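# Swap fluorescent tube for LED tube, store old one

## Task

Remove the old fluorescent tube from the light fixture and set it lying flat on the bottom inside the carton; the carton is loose and must finish resting level with all of it on the bench. Seat and lock the LED tube into both lampholders so that its white side points upward. A tube is ruined if it moves quickly while no gripper holds it (for instance, dropping more than a few centimetres) or while it is in contact with anything other than the robot, and a ruined tube means failure. Anything held in place only by the robot at the end does not count. Finish by releasing everything and moving the grippers away. Nothing may be put or knocked off the table.

## Robot and tools

Robot: two arms, left_arm and right_arm, each ending in a two-finger gripper. A gripper's fingers extend along its own +z axis and close along its own y axis. The reported end_effector_position is the midpoint between the finger pads, roughly 1 cm short of the fingertips.

Frame: a single scene frame is used for both arms. Its origin sits on the table surface midway between the arms; +z is up, +x points out across the table, and left_arm is on the +y side. The arm names do not correspond to image left or right. Printed hand positions may be a little wrong, more so when an arm is stretched out.

Row format (used by execute_actions and move): 16 numbers in one flat list covering both arms, always all 16 even when one arm is idle. First left_arm: x, y, z (metres, absolute position in the scene frame), qw, qx, qy, qz (absolute orientation quaternion, w first, scene frame), opening; then the same eight for right_arm. Opening runs from -1 (closed) to +1 (fully open, 0.093 m gap). These are absolute poses, not offsets.

execute_actions(actions): a list of up to 15 actions; each action is a list of up to 15 rows; each row lasts one control step of 1/30 s, and if fewer than 15 rows are given the last one is repeated to fill the action. An empty list simply returns the current state and images. A target more than 0.6 m from a gripper's current position along any of that gripper's own axes gets the action rejected for both arms; a malformed action, or a first action failing that check against the latest reported state, rejects the entire call with no motion. To hold an orientation steady, repeat the exact same quaternion in every row rather than copying back the reported one, which drifts.

move(target, speed, blocking): target is one 16-number row as above. Each gripper travels in a straight line toward its pose; both finish together, in 0.5 to 10 s (stopped at 10 s if longer). speed is the path's top speed in m/s, 0.002 to 0.5, default 0.25; rotation is capped at twice that value in rad/s. Rotation takes the shorter way. The opening is applied at the start. Paths ignore obstacles and the other arm; the real gripper may lag, wander, or exceed the speed, mostly near full reach. Faster motion means harder impacts, and aiming further beyond a contact means harder pressing. With blocking=false the result comes back after 0.5 s while the arm keeps going; until a result shows the move ended, further moves and execute_actions are refused, so call wait or stop. The result adds a "move:" line: the ending (done, off_target, moving, held, fault, ...) and active limits, plus each gripper's distance to its pose. If only one arm is named, the other finished fine. held means a check blocked that arm's final step; limits=paced means the sent pose was clipped; limits=held means some steps were blocked en route, after which the arm may lurch fast.

wait(seconds): 0 to 10; the arms keep their last command and a running move continues, returning early when it ends. stop(): brakes a running move (needs stopping distance; fingers keep moving). zoom_image(camera, region): enlarges a region [x0, y0, x1, y1] in pixels (origin top-left, at most 504 by 504) of one camera's latest image; cameras are cam_head_left, cam_head_right, cam_left_wrist, cam_right_wrist, each 504x504, returned in that order. finished_scene(scene): ends the current scene, given its number; irreversible, and the goal must already hold and keep holding.

Control behaviour: each step the commanded pose is clipped to within 70 mm and 16 degrees of the measured pose; position takes priority over orientation if both are not achievable. After an action the arm continues at most to its last clipped pose, so long moves need further commands. Joint friction may leave a gripper up to about 31 mm off, and tiny commands may produce nothing. Elbows never fully straighten. "Hand target" lines show the pose each arm is currently driven toward. "pose unreachable" means the clearance check altered or blocked that arm's command. Joint ranges (rad): waist -2.618 to 3.054, shoulder 0.000 to 3.142, elbow 0.000 to 3.142, wrist pitch -1.571 to 1.571, wrist yaw -1.571 to 1.571, wrist roll -2.094 to 2.094.

Gripping: grip_measured is the finger motor position on the same -1 to +1 scale. Pads touch at about -0.94, and every millimetre of object width adds about 0.0208. Fingers are spring-coupled, so the reading keeps moving toward the command after contact and barely reveals it. Each gripper carries a fixed offset of up to 0.02. Commanding further below the width reading squeezes harder, up to roughly 50 to 62 N per pad (less on some grippers and on parts thinner than about 5 mm); first contact can spike. Keep sending the closing value to stay gripped. The last Joint positions entry per arm is the opening in metres, valid only when nothing blocks the fingers.

An arm meant to stay still should get its full last reported pose and intended opening in every call. A blocked arm tends to keep pushing until given a new command.

Heat: carrying loads warms motors. MOTOR HOT appears from 75 °C; at 90 °C that arm halts for 10 s; at 100 °C it drops whatever it holds and sags until cooled. These show as OVER-TEMPERATURE FAULT lines. FAULT lines can cut short waits, moves or actions.

Avoid: dropping or fast-moving tubes when unheld or in contact with non-robot objects, tipping or shifting the carton off the bench, knocking items off the table, arms colliding or pressing each other, slams and hard pushes. Occasionally a loose object gets nudged by an outside push; recheck before finishing. The robot keeps executing the last command while you are composing a reply.

Each tool is called after "Call:" in YAML: its name, and indented under it one key for each argument.

## Session

Call:
execute_actions:
  actions: []

Scene clock: 0.00 s.
left_arm: end_effector_position=(+0.5280, +0.1587, +0.3479) grip_measured=+0.998 end_effector_quat_wxyz=(+0.581, +0.613, +0.535, -0.011) | right_arm: end_effector_position=(+0.1930, -0.2187, +0.1886) grip_measured=+0.991 end_effector_quat_wxyz=(-0.129, +0.852, -0.481, +0.163)
Joint positions: left_arm=[-0.007  2.004  2.106 -0.602  0.824  1.214  0.093] | right_arm=[ 0.889  1.047  1.086 -1.25   0.218 -1.439  0.093]
Joint velocities: left_arm=[-0.002 -0.007 -0.007 -0.007 -0.007  0.007 -0.001] | right_arm=[ 0.007  0.012  0.007 -0.081 -0.007 -0.051  0.   ]
Motor temperatures (°C, as the motors report them): left_arm=[27 37 32 33 28 28] | right_arm=[30 40 35 30 30 30]
Hand target (left_arm): +0.528, +0.159, +0.348; +0.581, +0.613, +0.535, -0.011
Hand target (right_arm): +0.193, -0.219, +0.189; -0.129, +0.852, -0.481, +0.163

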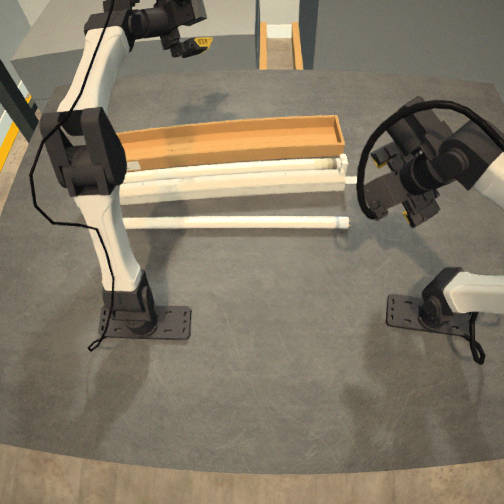

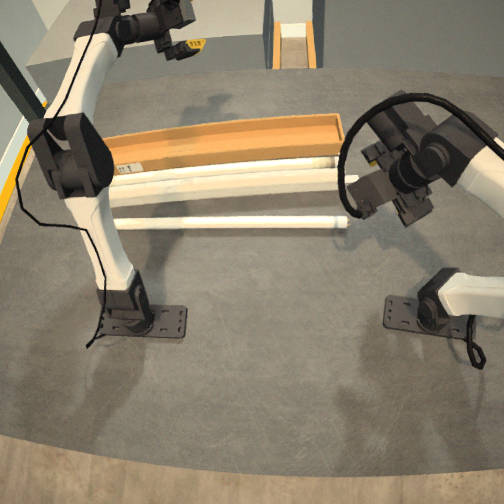

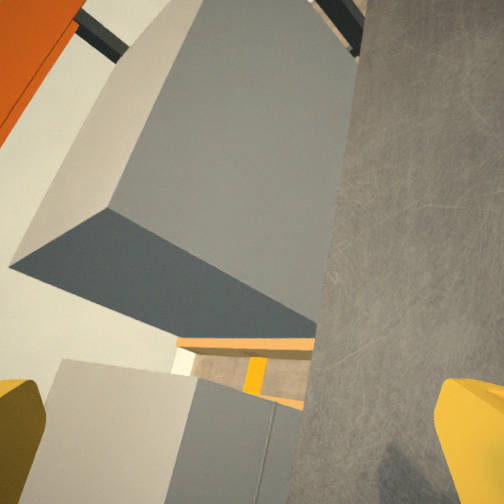

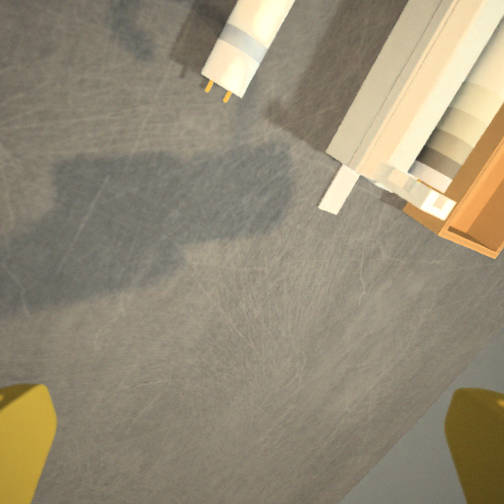

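Call:
move:
  target: [0.337,0.10,0.115,0,0.678,0.735,0,0.3,0.2,-0.30,0.15,0,0.725,-0.688,0,1]
  speed: 0.25

Scene clock: 8.27 s.
left_arm: end_effector_position=(+0.3408, +0.0973, +0.1263) grip_measured=+0.301 end_effector_quat_wxyz=(+0.019, +0.681, +0.732, +0.013) | right_arm: end_effector_position=(+0.1970, -0.2998, +0.1480) grip_measured=+0.991 end_effector_quat_wxyz=(+0.001, +0.728, -0.686, +0.001)
Joint positions: left_arm=[-0.498  1.994  1.81  -1.344 -0.015  1.024  0.06 ] | right_arm=[ 0.343  1.269  1.127 -1.429  0.003 -1.461  0.093]
Joint velocities: left_arm=[ 0.012 -0.012 -0.007 -0.051  0.007 -0.095  0.001] | right_arm=[ 0.007 -0.002  0.007  0.051  0.007  0.007 -0.001]
Motor temperatures (°C, as the motors report them): left_arm=[27 40 33 34 28 28] | right_arm=[30 40 36 31 30 30]
Hand target (left_arm): +0.335, +0.100, +0.119; -0.001, +0.679, +0.734, +0.013
Hand target (right_arm): +0.199, -0.299, +0.152; -0.002, +0.725, -0.688, -0.007
Off the commanded pose (left_arm): 0.012 m, 3 deg.
Off the commanded pose (right_arm): 0.004 m, 0 deg.
move: off_target (left_arm)

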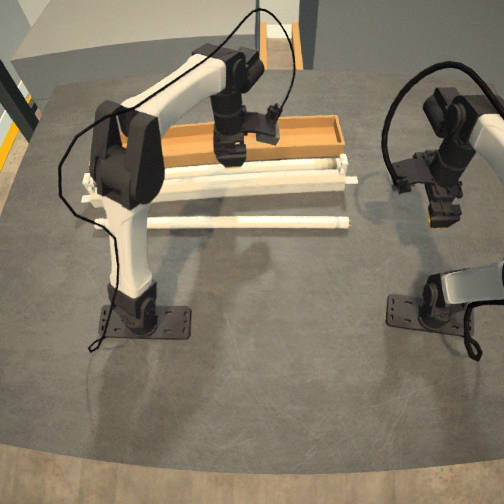

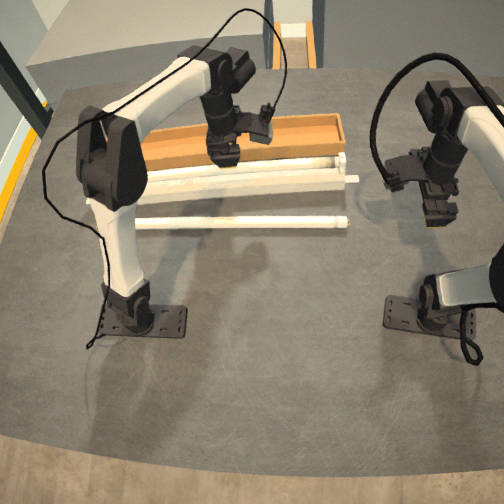

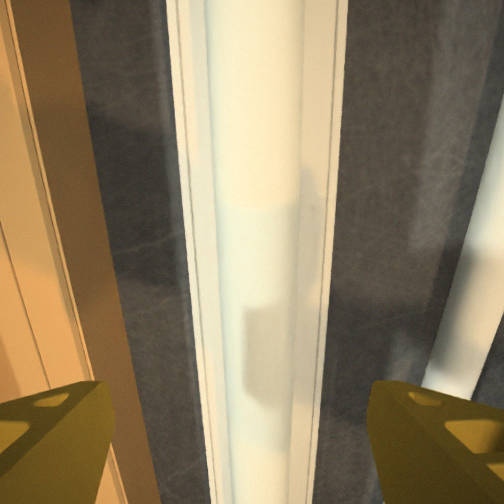

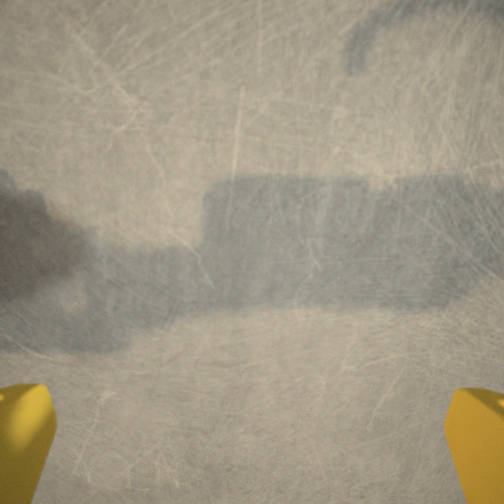

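Call:
move:
  target: [0.336,0.10,0.058,0,0.678,0.735,0,0,0.2,-0.30,0.15,0,0.725,-0.688,0,1]
  speed: 0.05

Scene clock: 11.43 s.
left_arm: end_effector_position=(+0.3367, +0.0984, +0.0666) grip_measured=+0.001 end_effector_quat_wxyz=(+0.005, +0.680, +0.733, +0.007) | right_arm: end_effector_position=(+0.1968, -0.2997, +0.1480) grip_measured=+0.991 end_effector_quat_wxyz=(+0.001, +0.728, -0.686, +0.000)
Joint positions: left_arm=[-0.498  2.019  1.61  -1.148 -0.01   1.021  0.045] | right_arm=[ 0.343  1.269  1.127 -1.43   0.002 -1.461  0.093]
Joint velocities: left_arm=[ 0.012 -0.002 -0.007 -0.037  0.022 -0.007  0.   ] | right_arm=[-0.012  0.017 -0.007 -0.007 -0.037 -0.037 -0.001]
Motor temperatures (°C, as the motors report them): left_arm=[27 41 33 34 28 28] | right_arm=[30 40 36 31 30 30]
Hand target (left_arm): +0.335, +0.100, +0.058; -0.000, +0.678, +0.735, +0.000
Hand target (right_arm): +0.200, -0.300, +0.150; -0.000, +0.725, -0.688, -0.000
Off the commanded pose (left_arm): 0.009 m, 1 deg.
Off the commanded pose (right_arm): 0.004 m, 0 deg.
move: done

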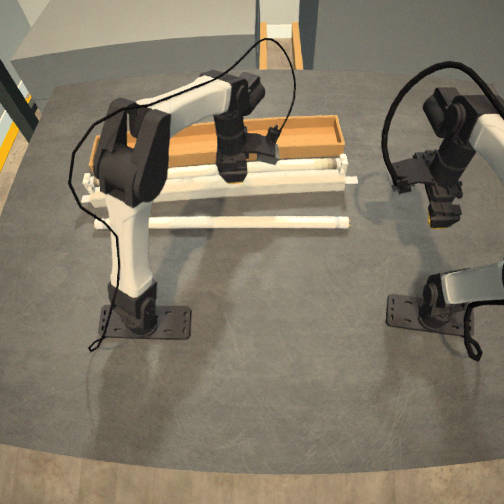

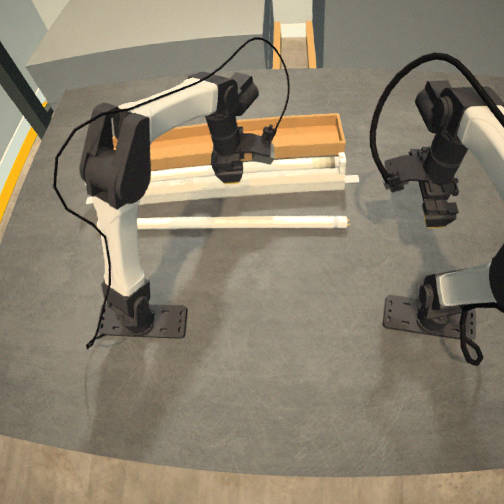

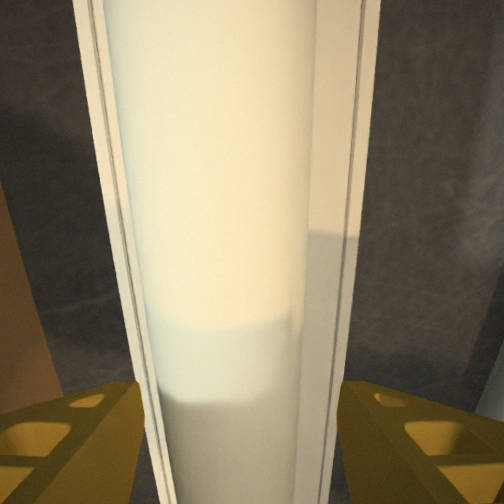

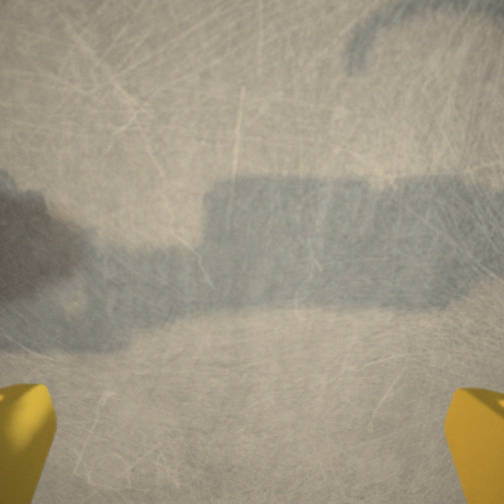

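Call:
move:
  target: [0.336,0.10,0.064,0.255,0.614,0.690,0.286,0,0.36,-0.20,0.175,0,0.725,-0.688,0,1]
  speed: 0.12

Scene clock: 18.43 s.
left_arm: end_effector_position=(+0.3397, +0.1005, +0.0630) grip_measured=+0.001 end_effector_quat_wxyz=(+0.255, +0.611, +0.695, +0.281) | right_arm: end_effector_position=(+0.3599, -0.2025, +0.1707) grip_measured=+0.991 end_effector_quat_wxyz=(-0.001, +0.723, -0.691, +0.002)
Joint positions: left_arm=[-0.705  1.645  0.85  -0.172 -0.525  0.927  0.045] | right_arm=[ 0.526  1.999  1.997 -1.564  0.002 -1.264  0.093]
Joint velocities: left_arm=[ 0.007 -0.002  0.017 -0.007  0.007  0.007  0.001] | right_arm=[-0.007  0.002 -0.012 -0.022 -0.037  0.066 -0.001]
Motor temperatures (°C, as the motors report them): left_arm=[27 42 33 34 28 28] | right_arm=[30 40 37 30 30 30]
Hand target (left_arm): +0.337, +0.100, +0.063; +0.258, +0.611, +0.692, +0.285
Hand target (right_arm): +0.360, -0.199, +0.173; +0.001, +0.725, -0.688, +0.003
Off the commanded pose (left_arm): 0.004 m, 1 deg.
Off the commanded pose (right_arm): 0.005 m, 0 deg.
joint sent to its limit (right arm) — the command would take joint 4 (wrist pitch) past its lower limit, so that joint was sent only as far as its limit.
move: done

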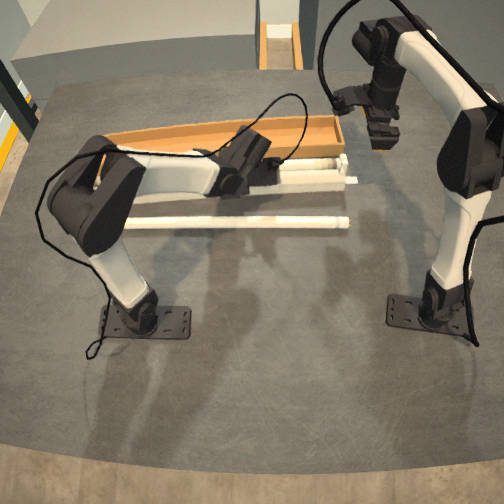

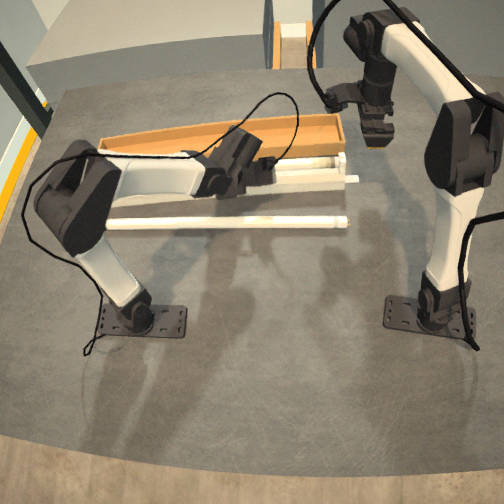

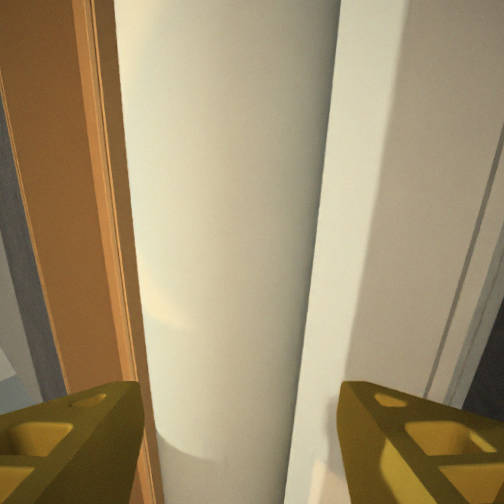

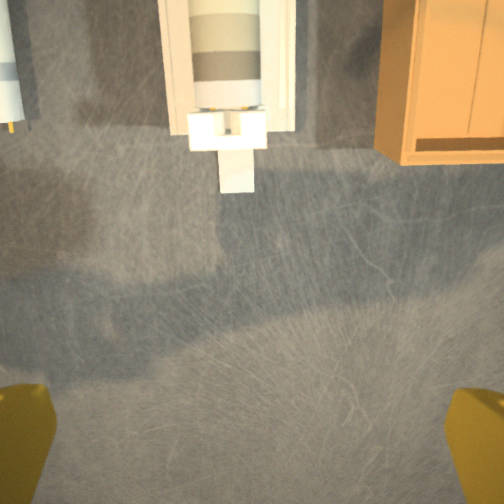

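Call:
execute_actions:
  actions:
    - [[0.341,0.10,0.072,0.255,0.614,0.690,0.286,-0.2,0.36,-0.20,0.175,0,0.725,-0.688,0,1]]
    - [[0.341,0.10,0.069,0.255,0.614,0.690,0.286,-0.6,0.36,-0.20,0.175,0,0.725,-0.688,0,1]]
    - [[0.341,0.10,0.067,0.255,0.614,0.690,0.286,-0.6,0.36,-0.20,0.175,0,0.725,-0.688,0,1]]

Call:
move:
  target: [0.342,0.10,0.063,-0.01,0.665,0.747,-0.01,-0.6,0.36,-0.20,0.175,0,0.725,-0.688,0,1]
  speed: 0.1

Scene clock: 21.73 s.
left_arm: end_effector_position=(+0.3414, +0.1020, +0.0650) grip_measured=-0.575 end_effector_quat_wxyz=(+0.253, +0.613, +0.691, +0.288) | right_arm: end_effector_position=(+0.3596, -0.2026, +0.1707) grip_measured=+0.991 end_effector_quat_wxyz=(-0.001, +0.723, -0.691, +0.001)
Joint positions: left_arm=[-0.702  1.645  0.855 -0.174 -0.535  0.941  0.018] | right_arm=[ 0.526  1.999  1.997 -1.566  0.002 -1.264  0.093]
Joint velocities: left_arm=[-0.002  0.002  0.002 -0.037  0.007  0.051  0.   ] | right_arm=[-0.022 -0.002  0.007  0.037 -0.007  0.007  0.001]
Motor temperatures (°C, as the motors report them): left_arm=[27 42 33 34 28 28] | right_arm=[30 41 38 30 30 30]
Hand target (left_arm): +0.341, +0.100, +0.067; +0.255, +0.614, +0.690, +0.286
Hand target (right_arm): +0.360, -0.200, +0.175; -0.003, +0.725, -0.688, +0.002
Off the commanded pose (left_arm): 0.003 m, 0 deg.
Off the commanded pose (right_arm): 0.005 m, 0 deg.
joint sent to its limit (right arm) — the command would take joint 4 (wrist pitch) past its lower limit, so that joint was sent only as far as its limit.

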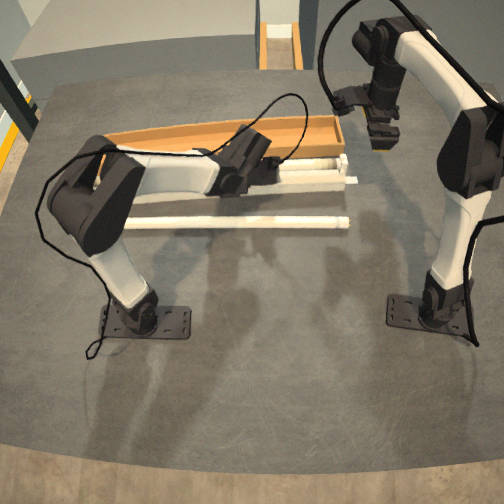

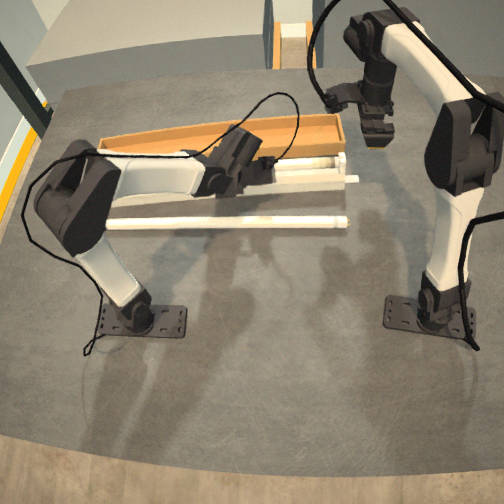

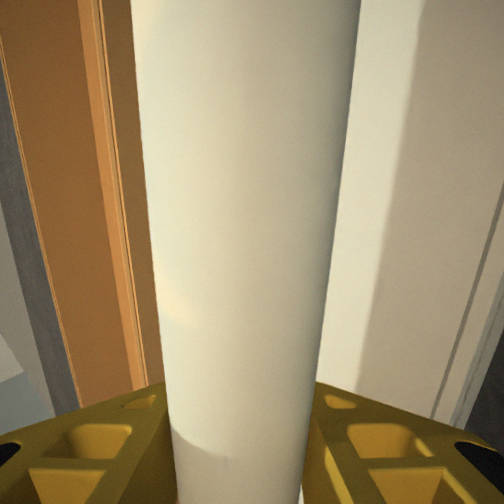

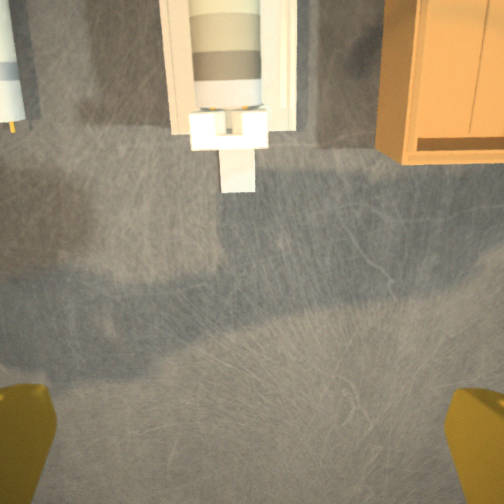

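Scene clock: 26.10 s.
left_arm: end_effector_position=(+0.3383, +0.1002, +0.0651) grip_measured=-0.575 end_effector_quat_wxyz=(-0.014, +0.667, +0.745, +0.002) | right_arm: end_effector_position=(+0.3596, -0.2026, +0.1707) grip_measured=+0.991 end_effector_quat_wxyz=(-0.001, +0.723, -0.691, +0.001)
Joint positions: left_arm=[-0.492  2.061  1.666 -1.202 -0.011  0.991  0.018] | right_arm=[ 0.526  1.999  1.997 -1.566  0.002 -1.264  0.093]
Joint velocities: left_arm=[-0.037  0.007  0.002 -0.037  0.037 -0.007  0.   ] | right_arm=[-0.022 -0.007 -0.002 -0.007  0.037 -0.051 -0.   ]
Motor temperatures (°C, as the motors report them): left_arm=[27 42 34 34 28 28] | right_arm=[30 42 38 30 30 30]
Hand target (left_arm): +0.341, +0.100, +0.064; -0.014, +0.666, +0.745, -0.008
Hand target (right_arm): +0.360, -0.200, +0.175; -0.003, +0.725, -0.688, +0.002
Off the commanded pose (left_arm): 0.004 m, 1 deg.
Off the commanded pose (right_arm): 0.005 m, 0 deg.
joint sent to its limit (right arm) — the command would take joint 4 (wrist pitch) past its lower limit, so that joint was sent only as far as its limit.
move: done

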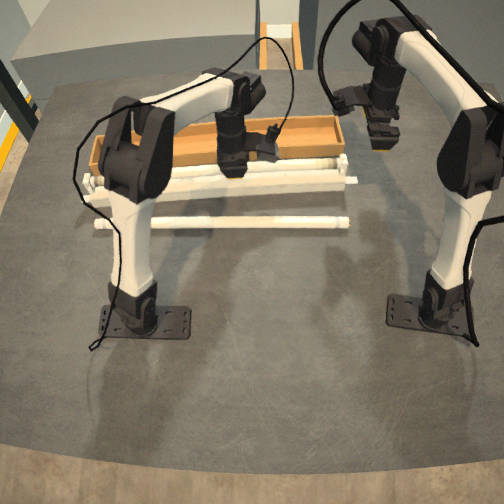

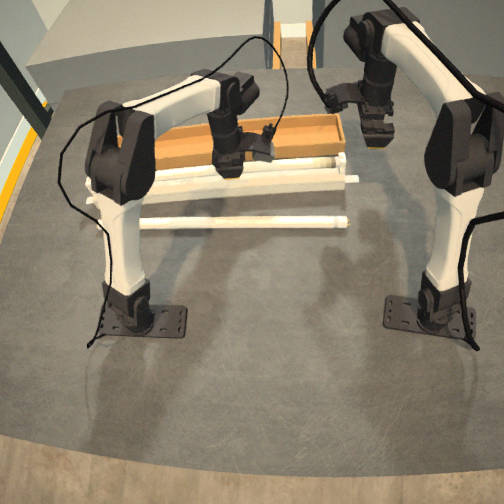

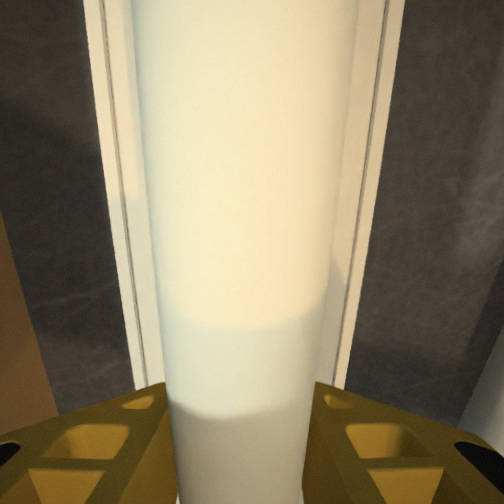

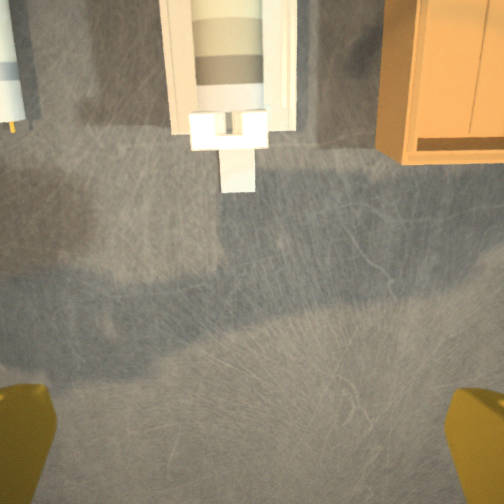

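Call:
execute_actions:
  actions:
    - [[0.340,0.10,0.065,0,0.672,0.741,0,0,0.36,-0.20,0.175,0,0.725,-0.688,0,1]]

Call:
move:
  target: [0.338,0.10,0.067,0.252,0.623,0.687,0.278,0,0.36,-0.20,0.175,0,0.725,-0.688,0,1]
  speed: 0.13

Call:
execute_actions:
  actions:
    - [[0.340,0.10,0.067,0.252,0.623,0.687,0.278,-0.6,0.36,-0.20,0.175,0,0.725,-0.688,0,1]]
    - [[0.340,0.10,0.067,0.252,0.623,0.687,0.278,-0.6,0.36,-0.20,0.175,0,0.725,-0.688,0,1]]

Call:
move:
  target: [0.342,0.10,0.063,-0.005,0.672,0.741,-0.005,-0.6,0.36,-0.20,0.175,0,0.725,-0.688,0,1]
  speed: 0.1

Call:
zoom_image:
  camera: "cam_right_wrist"
  region: [170,70,280,180]

Scene clock: 30.13 s.
left_arm: end_effector_position=(+0.3407, +0.0989, +0.0631) grip_measured=-0.001 end_effector_quat_wxyz=(-0.007, +0.671, +0.742, +0.003) | right_arm: end_effector_position=(+0.3596, -0.2026, +0.1707) grip_measured=+0.991 end_effector_quat_wxyz=(-0.001, +0.723, -0.691, +0.001)
Joint positions: left_arm=[-0.492  2.059  1.656 -1.18  -0.009  1.001  0.045] | right_arm=[ 0.526  1.999  1.997 -1.566  0.002 -1.264  0.093]
Joint velocities: left_arm=[-0.002  0.002  0.002  0.051 -0.037  0.095  0.001] | right_arm=[ 0.007  0.012 -0.012 -0.081  0.037  0.007 -0.001]
Motor temperatures (°C, as the motors report them): left_arm=[27 43 34 34 28 28] | right_arm=[30 43 39 30 30 30]
Hand target (left_arm): +0.340, +0.100, +0.065; -0.000, +0.672, +0.741, -0.000
Hand target (right_arm): +0.360, -0.200, +0.175; -0.003, +0.725, -0.688, +0.002
Off the commanded pose (left_arm): 0.002 m, 1 deg.
Off the commanded pose (right_arm): 0.005 m, 0 deg.
joint sent to its limit (right arm) — the command would take joint 4 (wrist pitch) past its lower limit, so that joint was sent only as far as its limit.

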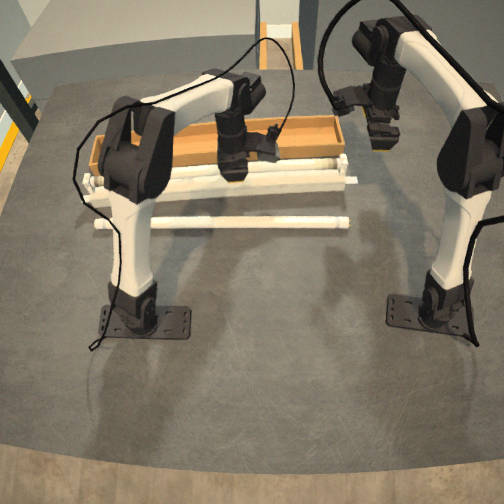

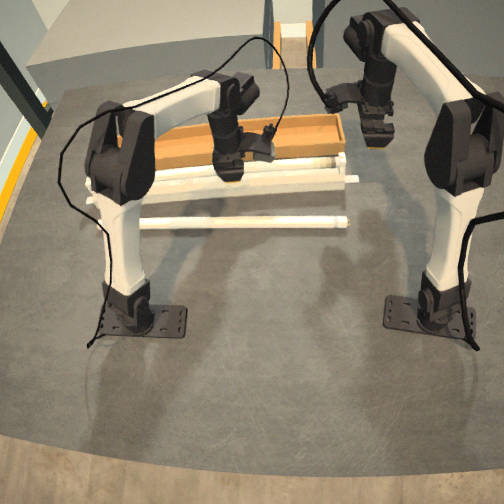

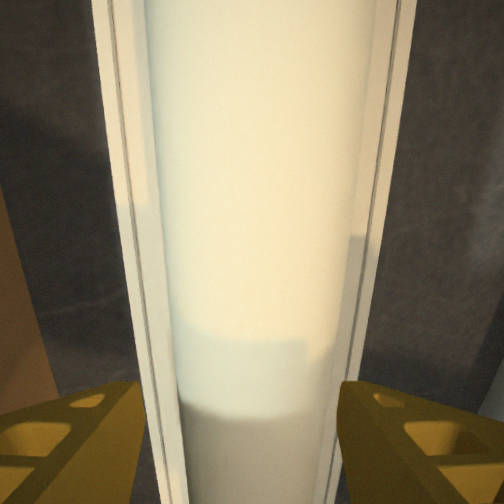

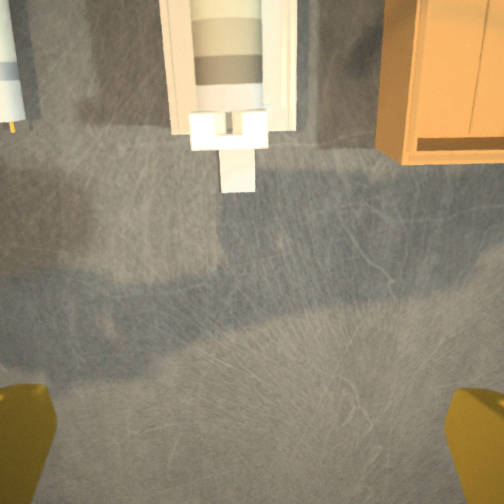

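Scene clock: 33.70 s.
left_arm: end_effector_position=(+0.3417, +0.1005, +0.0646) grip_measured=-0.001 end_effector_quat_wxyz=(+0.251, +0.617, +0.694, +0.272) | right_arm: end_effector_position=(+0.3596, -0.2026, +0.1707) grip_measured=+0.991 end_effector_quat_wxyz=(-0.001, +0.723, -0.691, +0.001)
Joint positions: left_arm=[-0.69   1.645  0.869 -0.196 -0.497  0.942  0.045] | right_arm=[ 0.526  1.999  1.997 -1.566  0.002 -1.264  0.093]
Joint velocities: left_arm=[ 0.002  0.012 -0.002  0.037 -0.037  0.051 -0.001] | right_arm=[-0.012 -0.002 -0.002 -0.007  0.007 -0.095 -0.   ]
Motor temperatures (°C, as the motors report them): left_arm=[27 43 34 34 28 28] | right_arm=[30 44 39 30 30 30]
Hand target (left_arm): +0.339, +0.100, +0.066; +0.255, +0.620, +0.689, +0.277
Hand target (right_arm): +0.360, -0.200, +0.175; -0.003, +0.725, -0.688, +0.002
Off the commanded pose (left_arm): 0.004 m, 1 deg.
Off the commanded pose (right_arm): 0.005 m, 0 deg.
joint sent to its limit (right arm) — the command would take joint 4 (wrist pitch) past its lower limit, so that joint was sent only as far as its limit.
move: done

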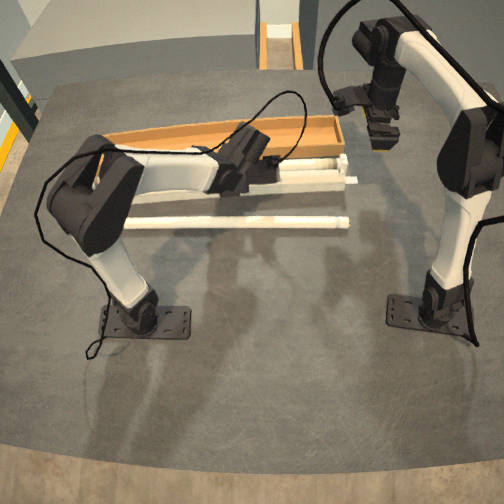

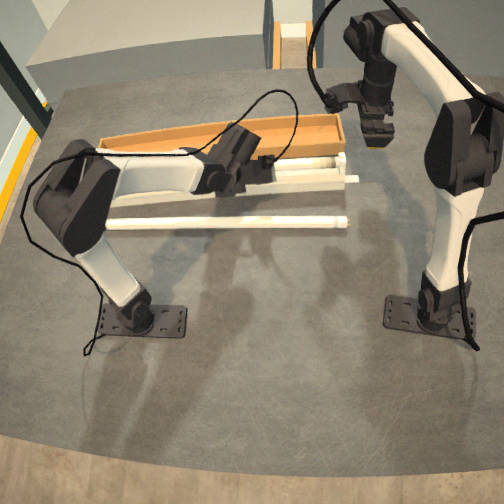

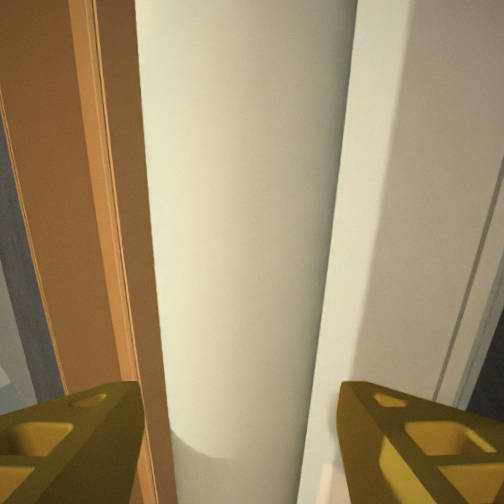

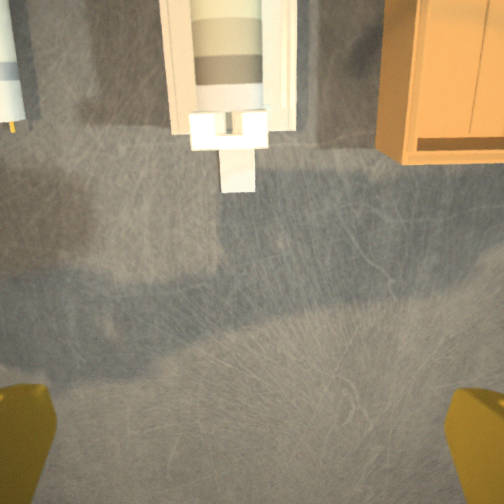

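Scene clock: 34.70 s.
left_arm: end_effector_position=(+0.3420, +0.1007, +0.0649) grip_measured=-0.575 end_effector_quat_wxyz=(+0.250, +0.620, +0.692, +0.274) | right_arm: end_effector_position=(+0.3596, -0.2026, +0.1707) grip_measured=+0.991 end_effector_quat_wxyz=(-0.001, +0.723, -0.691, +0.001)
Joint positions: left_arm=[-0.69   1.645  0.869 -0.195 -0.499  0.951  0.018] | right_arm=[ 0.526  1.999  1.997 -1.566  0.002 -1.264  0.093]
Joint velocities: left_arm=[-0.017  0.002  0.002  0.022 -0.037  0.022 -0.   ] | right_arm=[-0.002  0.002  0.007 -0.037 -0.022 -0.095 -0.003]
Motor temperatures (°C, as the motors report them): left_arm=[27 43 34 34 28 28] | right_arm=[30 44 39 30 30 30]
Hand target (left_arm): +0.340, +0.100, +0.067; +0.252, +0.623, +0.687, +0.278
Hand target (right_arm): +0.360, -0.200, +0.175; -0.003, +0.725, -0.688, +0.002
Off the commanded pose (left_arm): 0.003 m, 1 deg.
Off the commanded pose (right_arm): 0.005 m, 0 deg.
joint sent to its limit (right arm) — the command would take joint 4 (wrist pitch) past its lower limit, so that joint was sent only as far as its limit.

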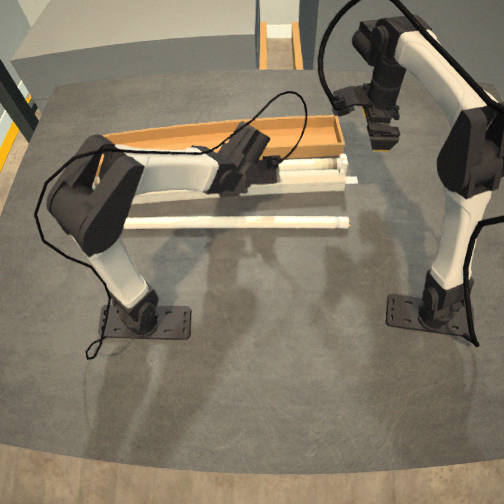

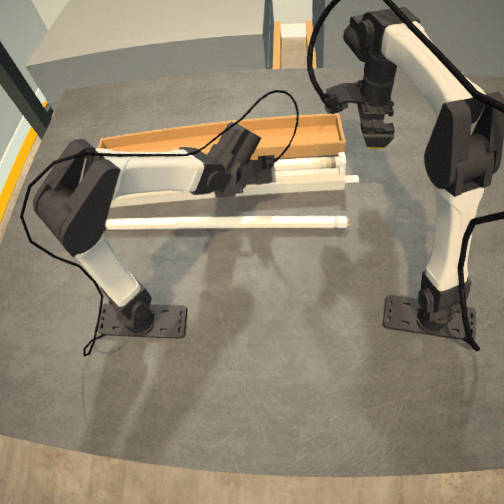

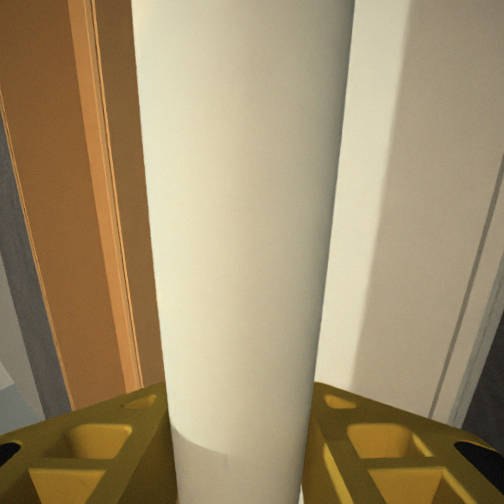

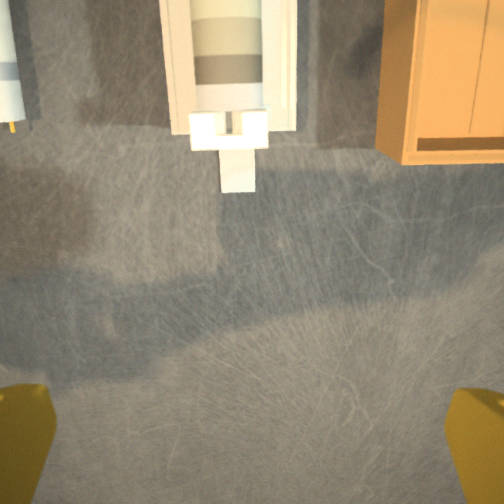

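Scene clock: 38.87 s.
left_arm: end_effector_position=(+0.3380, +0.1003, +0.0653) grip_measured=-0.575 end_effector_quat_wxyz=(-0.008, +0.669, +0.743, +0.002) | right_arm: end_effector_position=(+0.3595, -0.2026, +0.1707) grip_measured=+0.991 end_effector_quat_wxyz=(-0.001, +0.723, -0.691, +0.001)
Joint positions: left_arm=[-0.491  2.048  1.648 -1.185 -0.008  0.997  0.018] | right_arm=[ 0.526  1.999  1.997 -1.566  0.002 -1.264  0.093]
Joint velocities: left_arm=[-0.012  0.007  0.017 -0.037 -0.022 -0.022  0.001] | right_arm=[-0.002 -0.007  0.002 -0.081 -0.051 -0.037  0.001]
Motor temperatures (°C, as the motors report them): left_arm=[27 43 34 34 28 28] | right_arm=[30 45 39 30 30 30]
Hand target (left_arm): +0.341, +0.100, +0.064; -0.008, +0.673, +0.739, -0.003
Hand target (right_arm): +0.360, -0.200, +0.175; -0.003, +0.725, -0.688, +0.002
Off the commanded pose (left_arm): 0.005 m, 1 deg.
Off the commanded pose (right_arm): 0.005 m, 0 deg.
joint sent to its limit (right arm) — the command would take joint 4 (wrist pitch) past its lower limit, so that joint was sent only as far as its limit.
move: done

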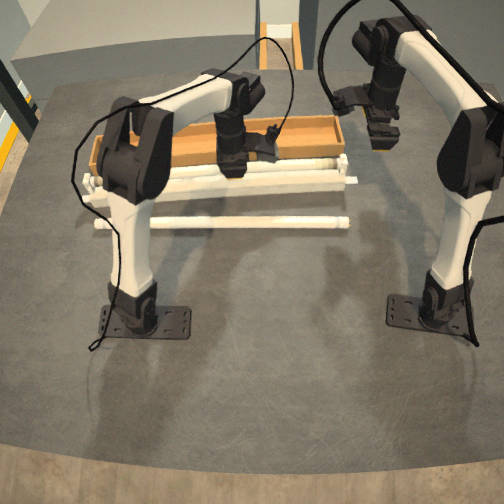

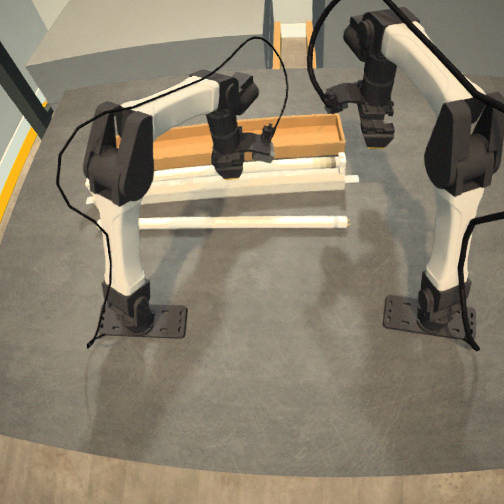

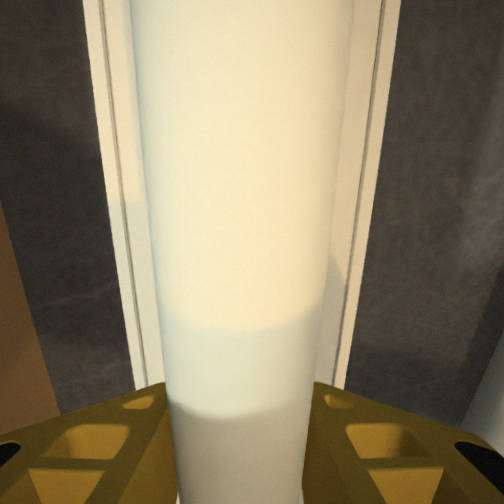

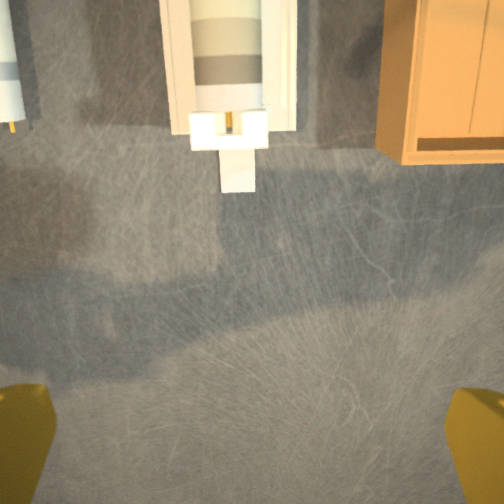

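Region (170, 70, 280, 180) of cam_right_wrist's 504x504 image, scaled by 4.582, with more detail than that image has.

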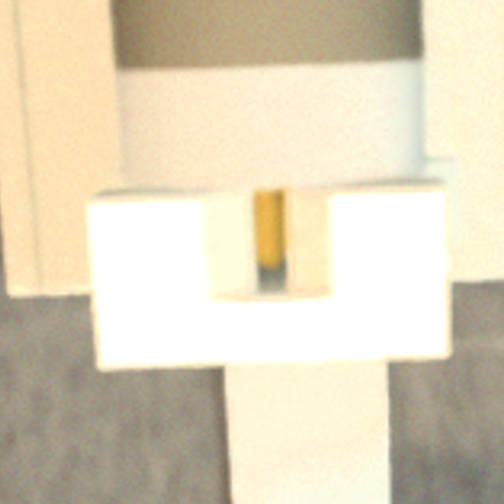

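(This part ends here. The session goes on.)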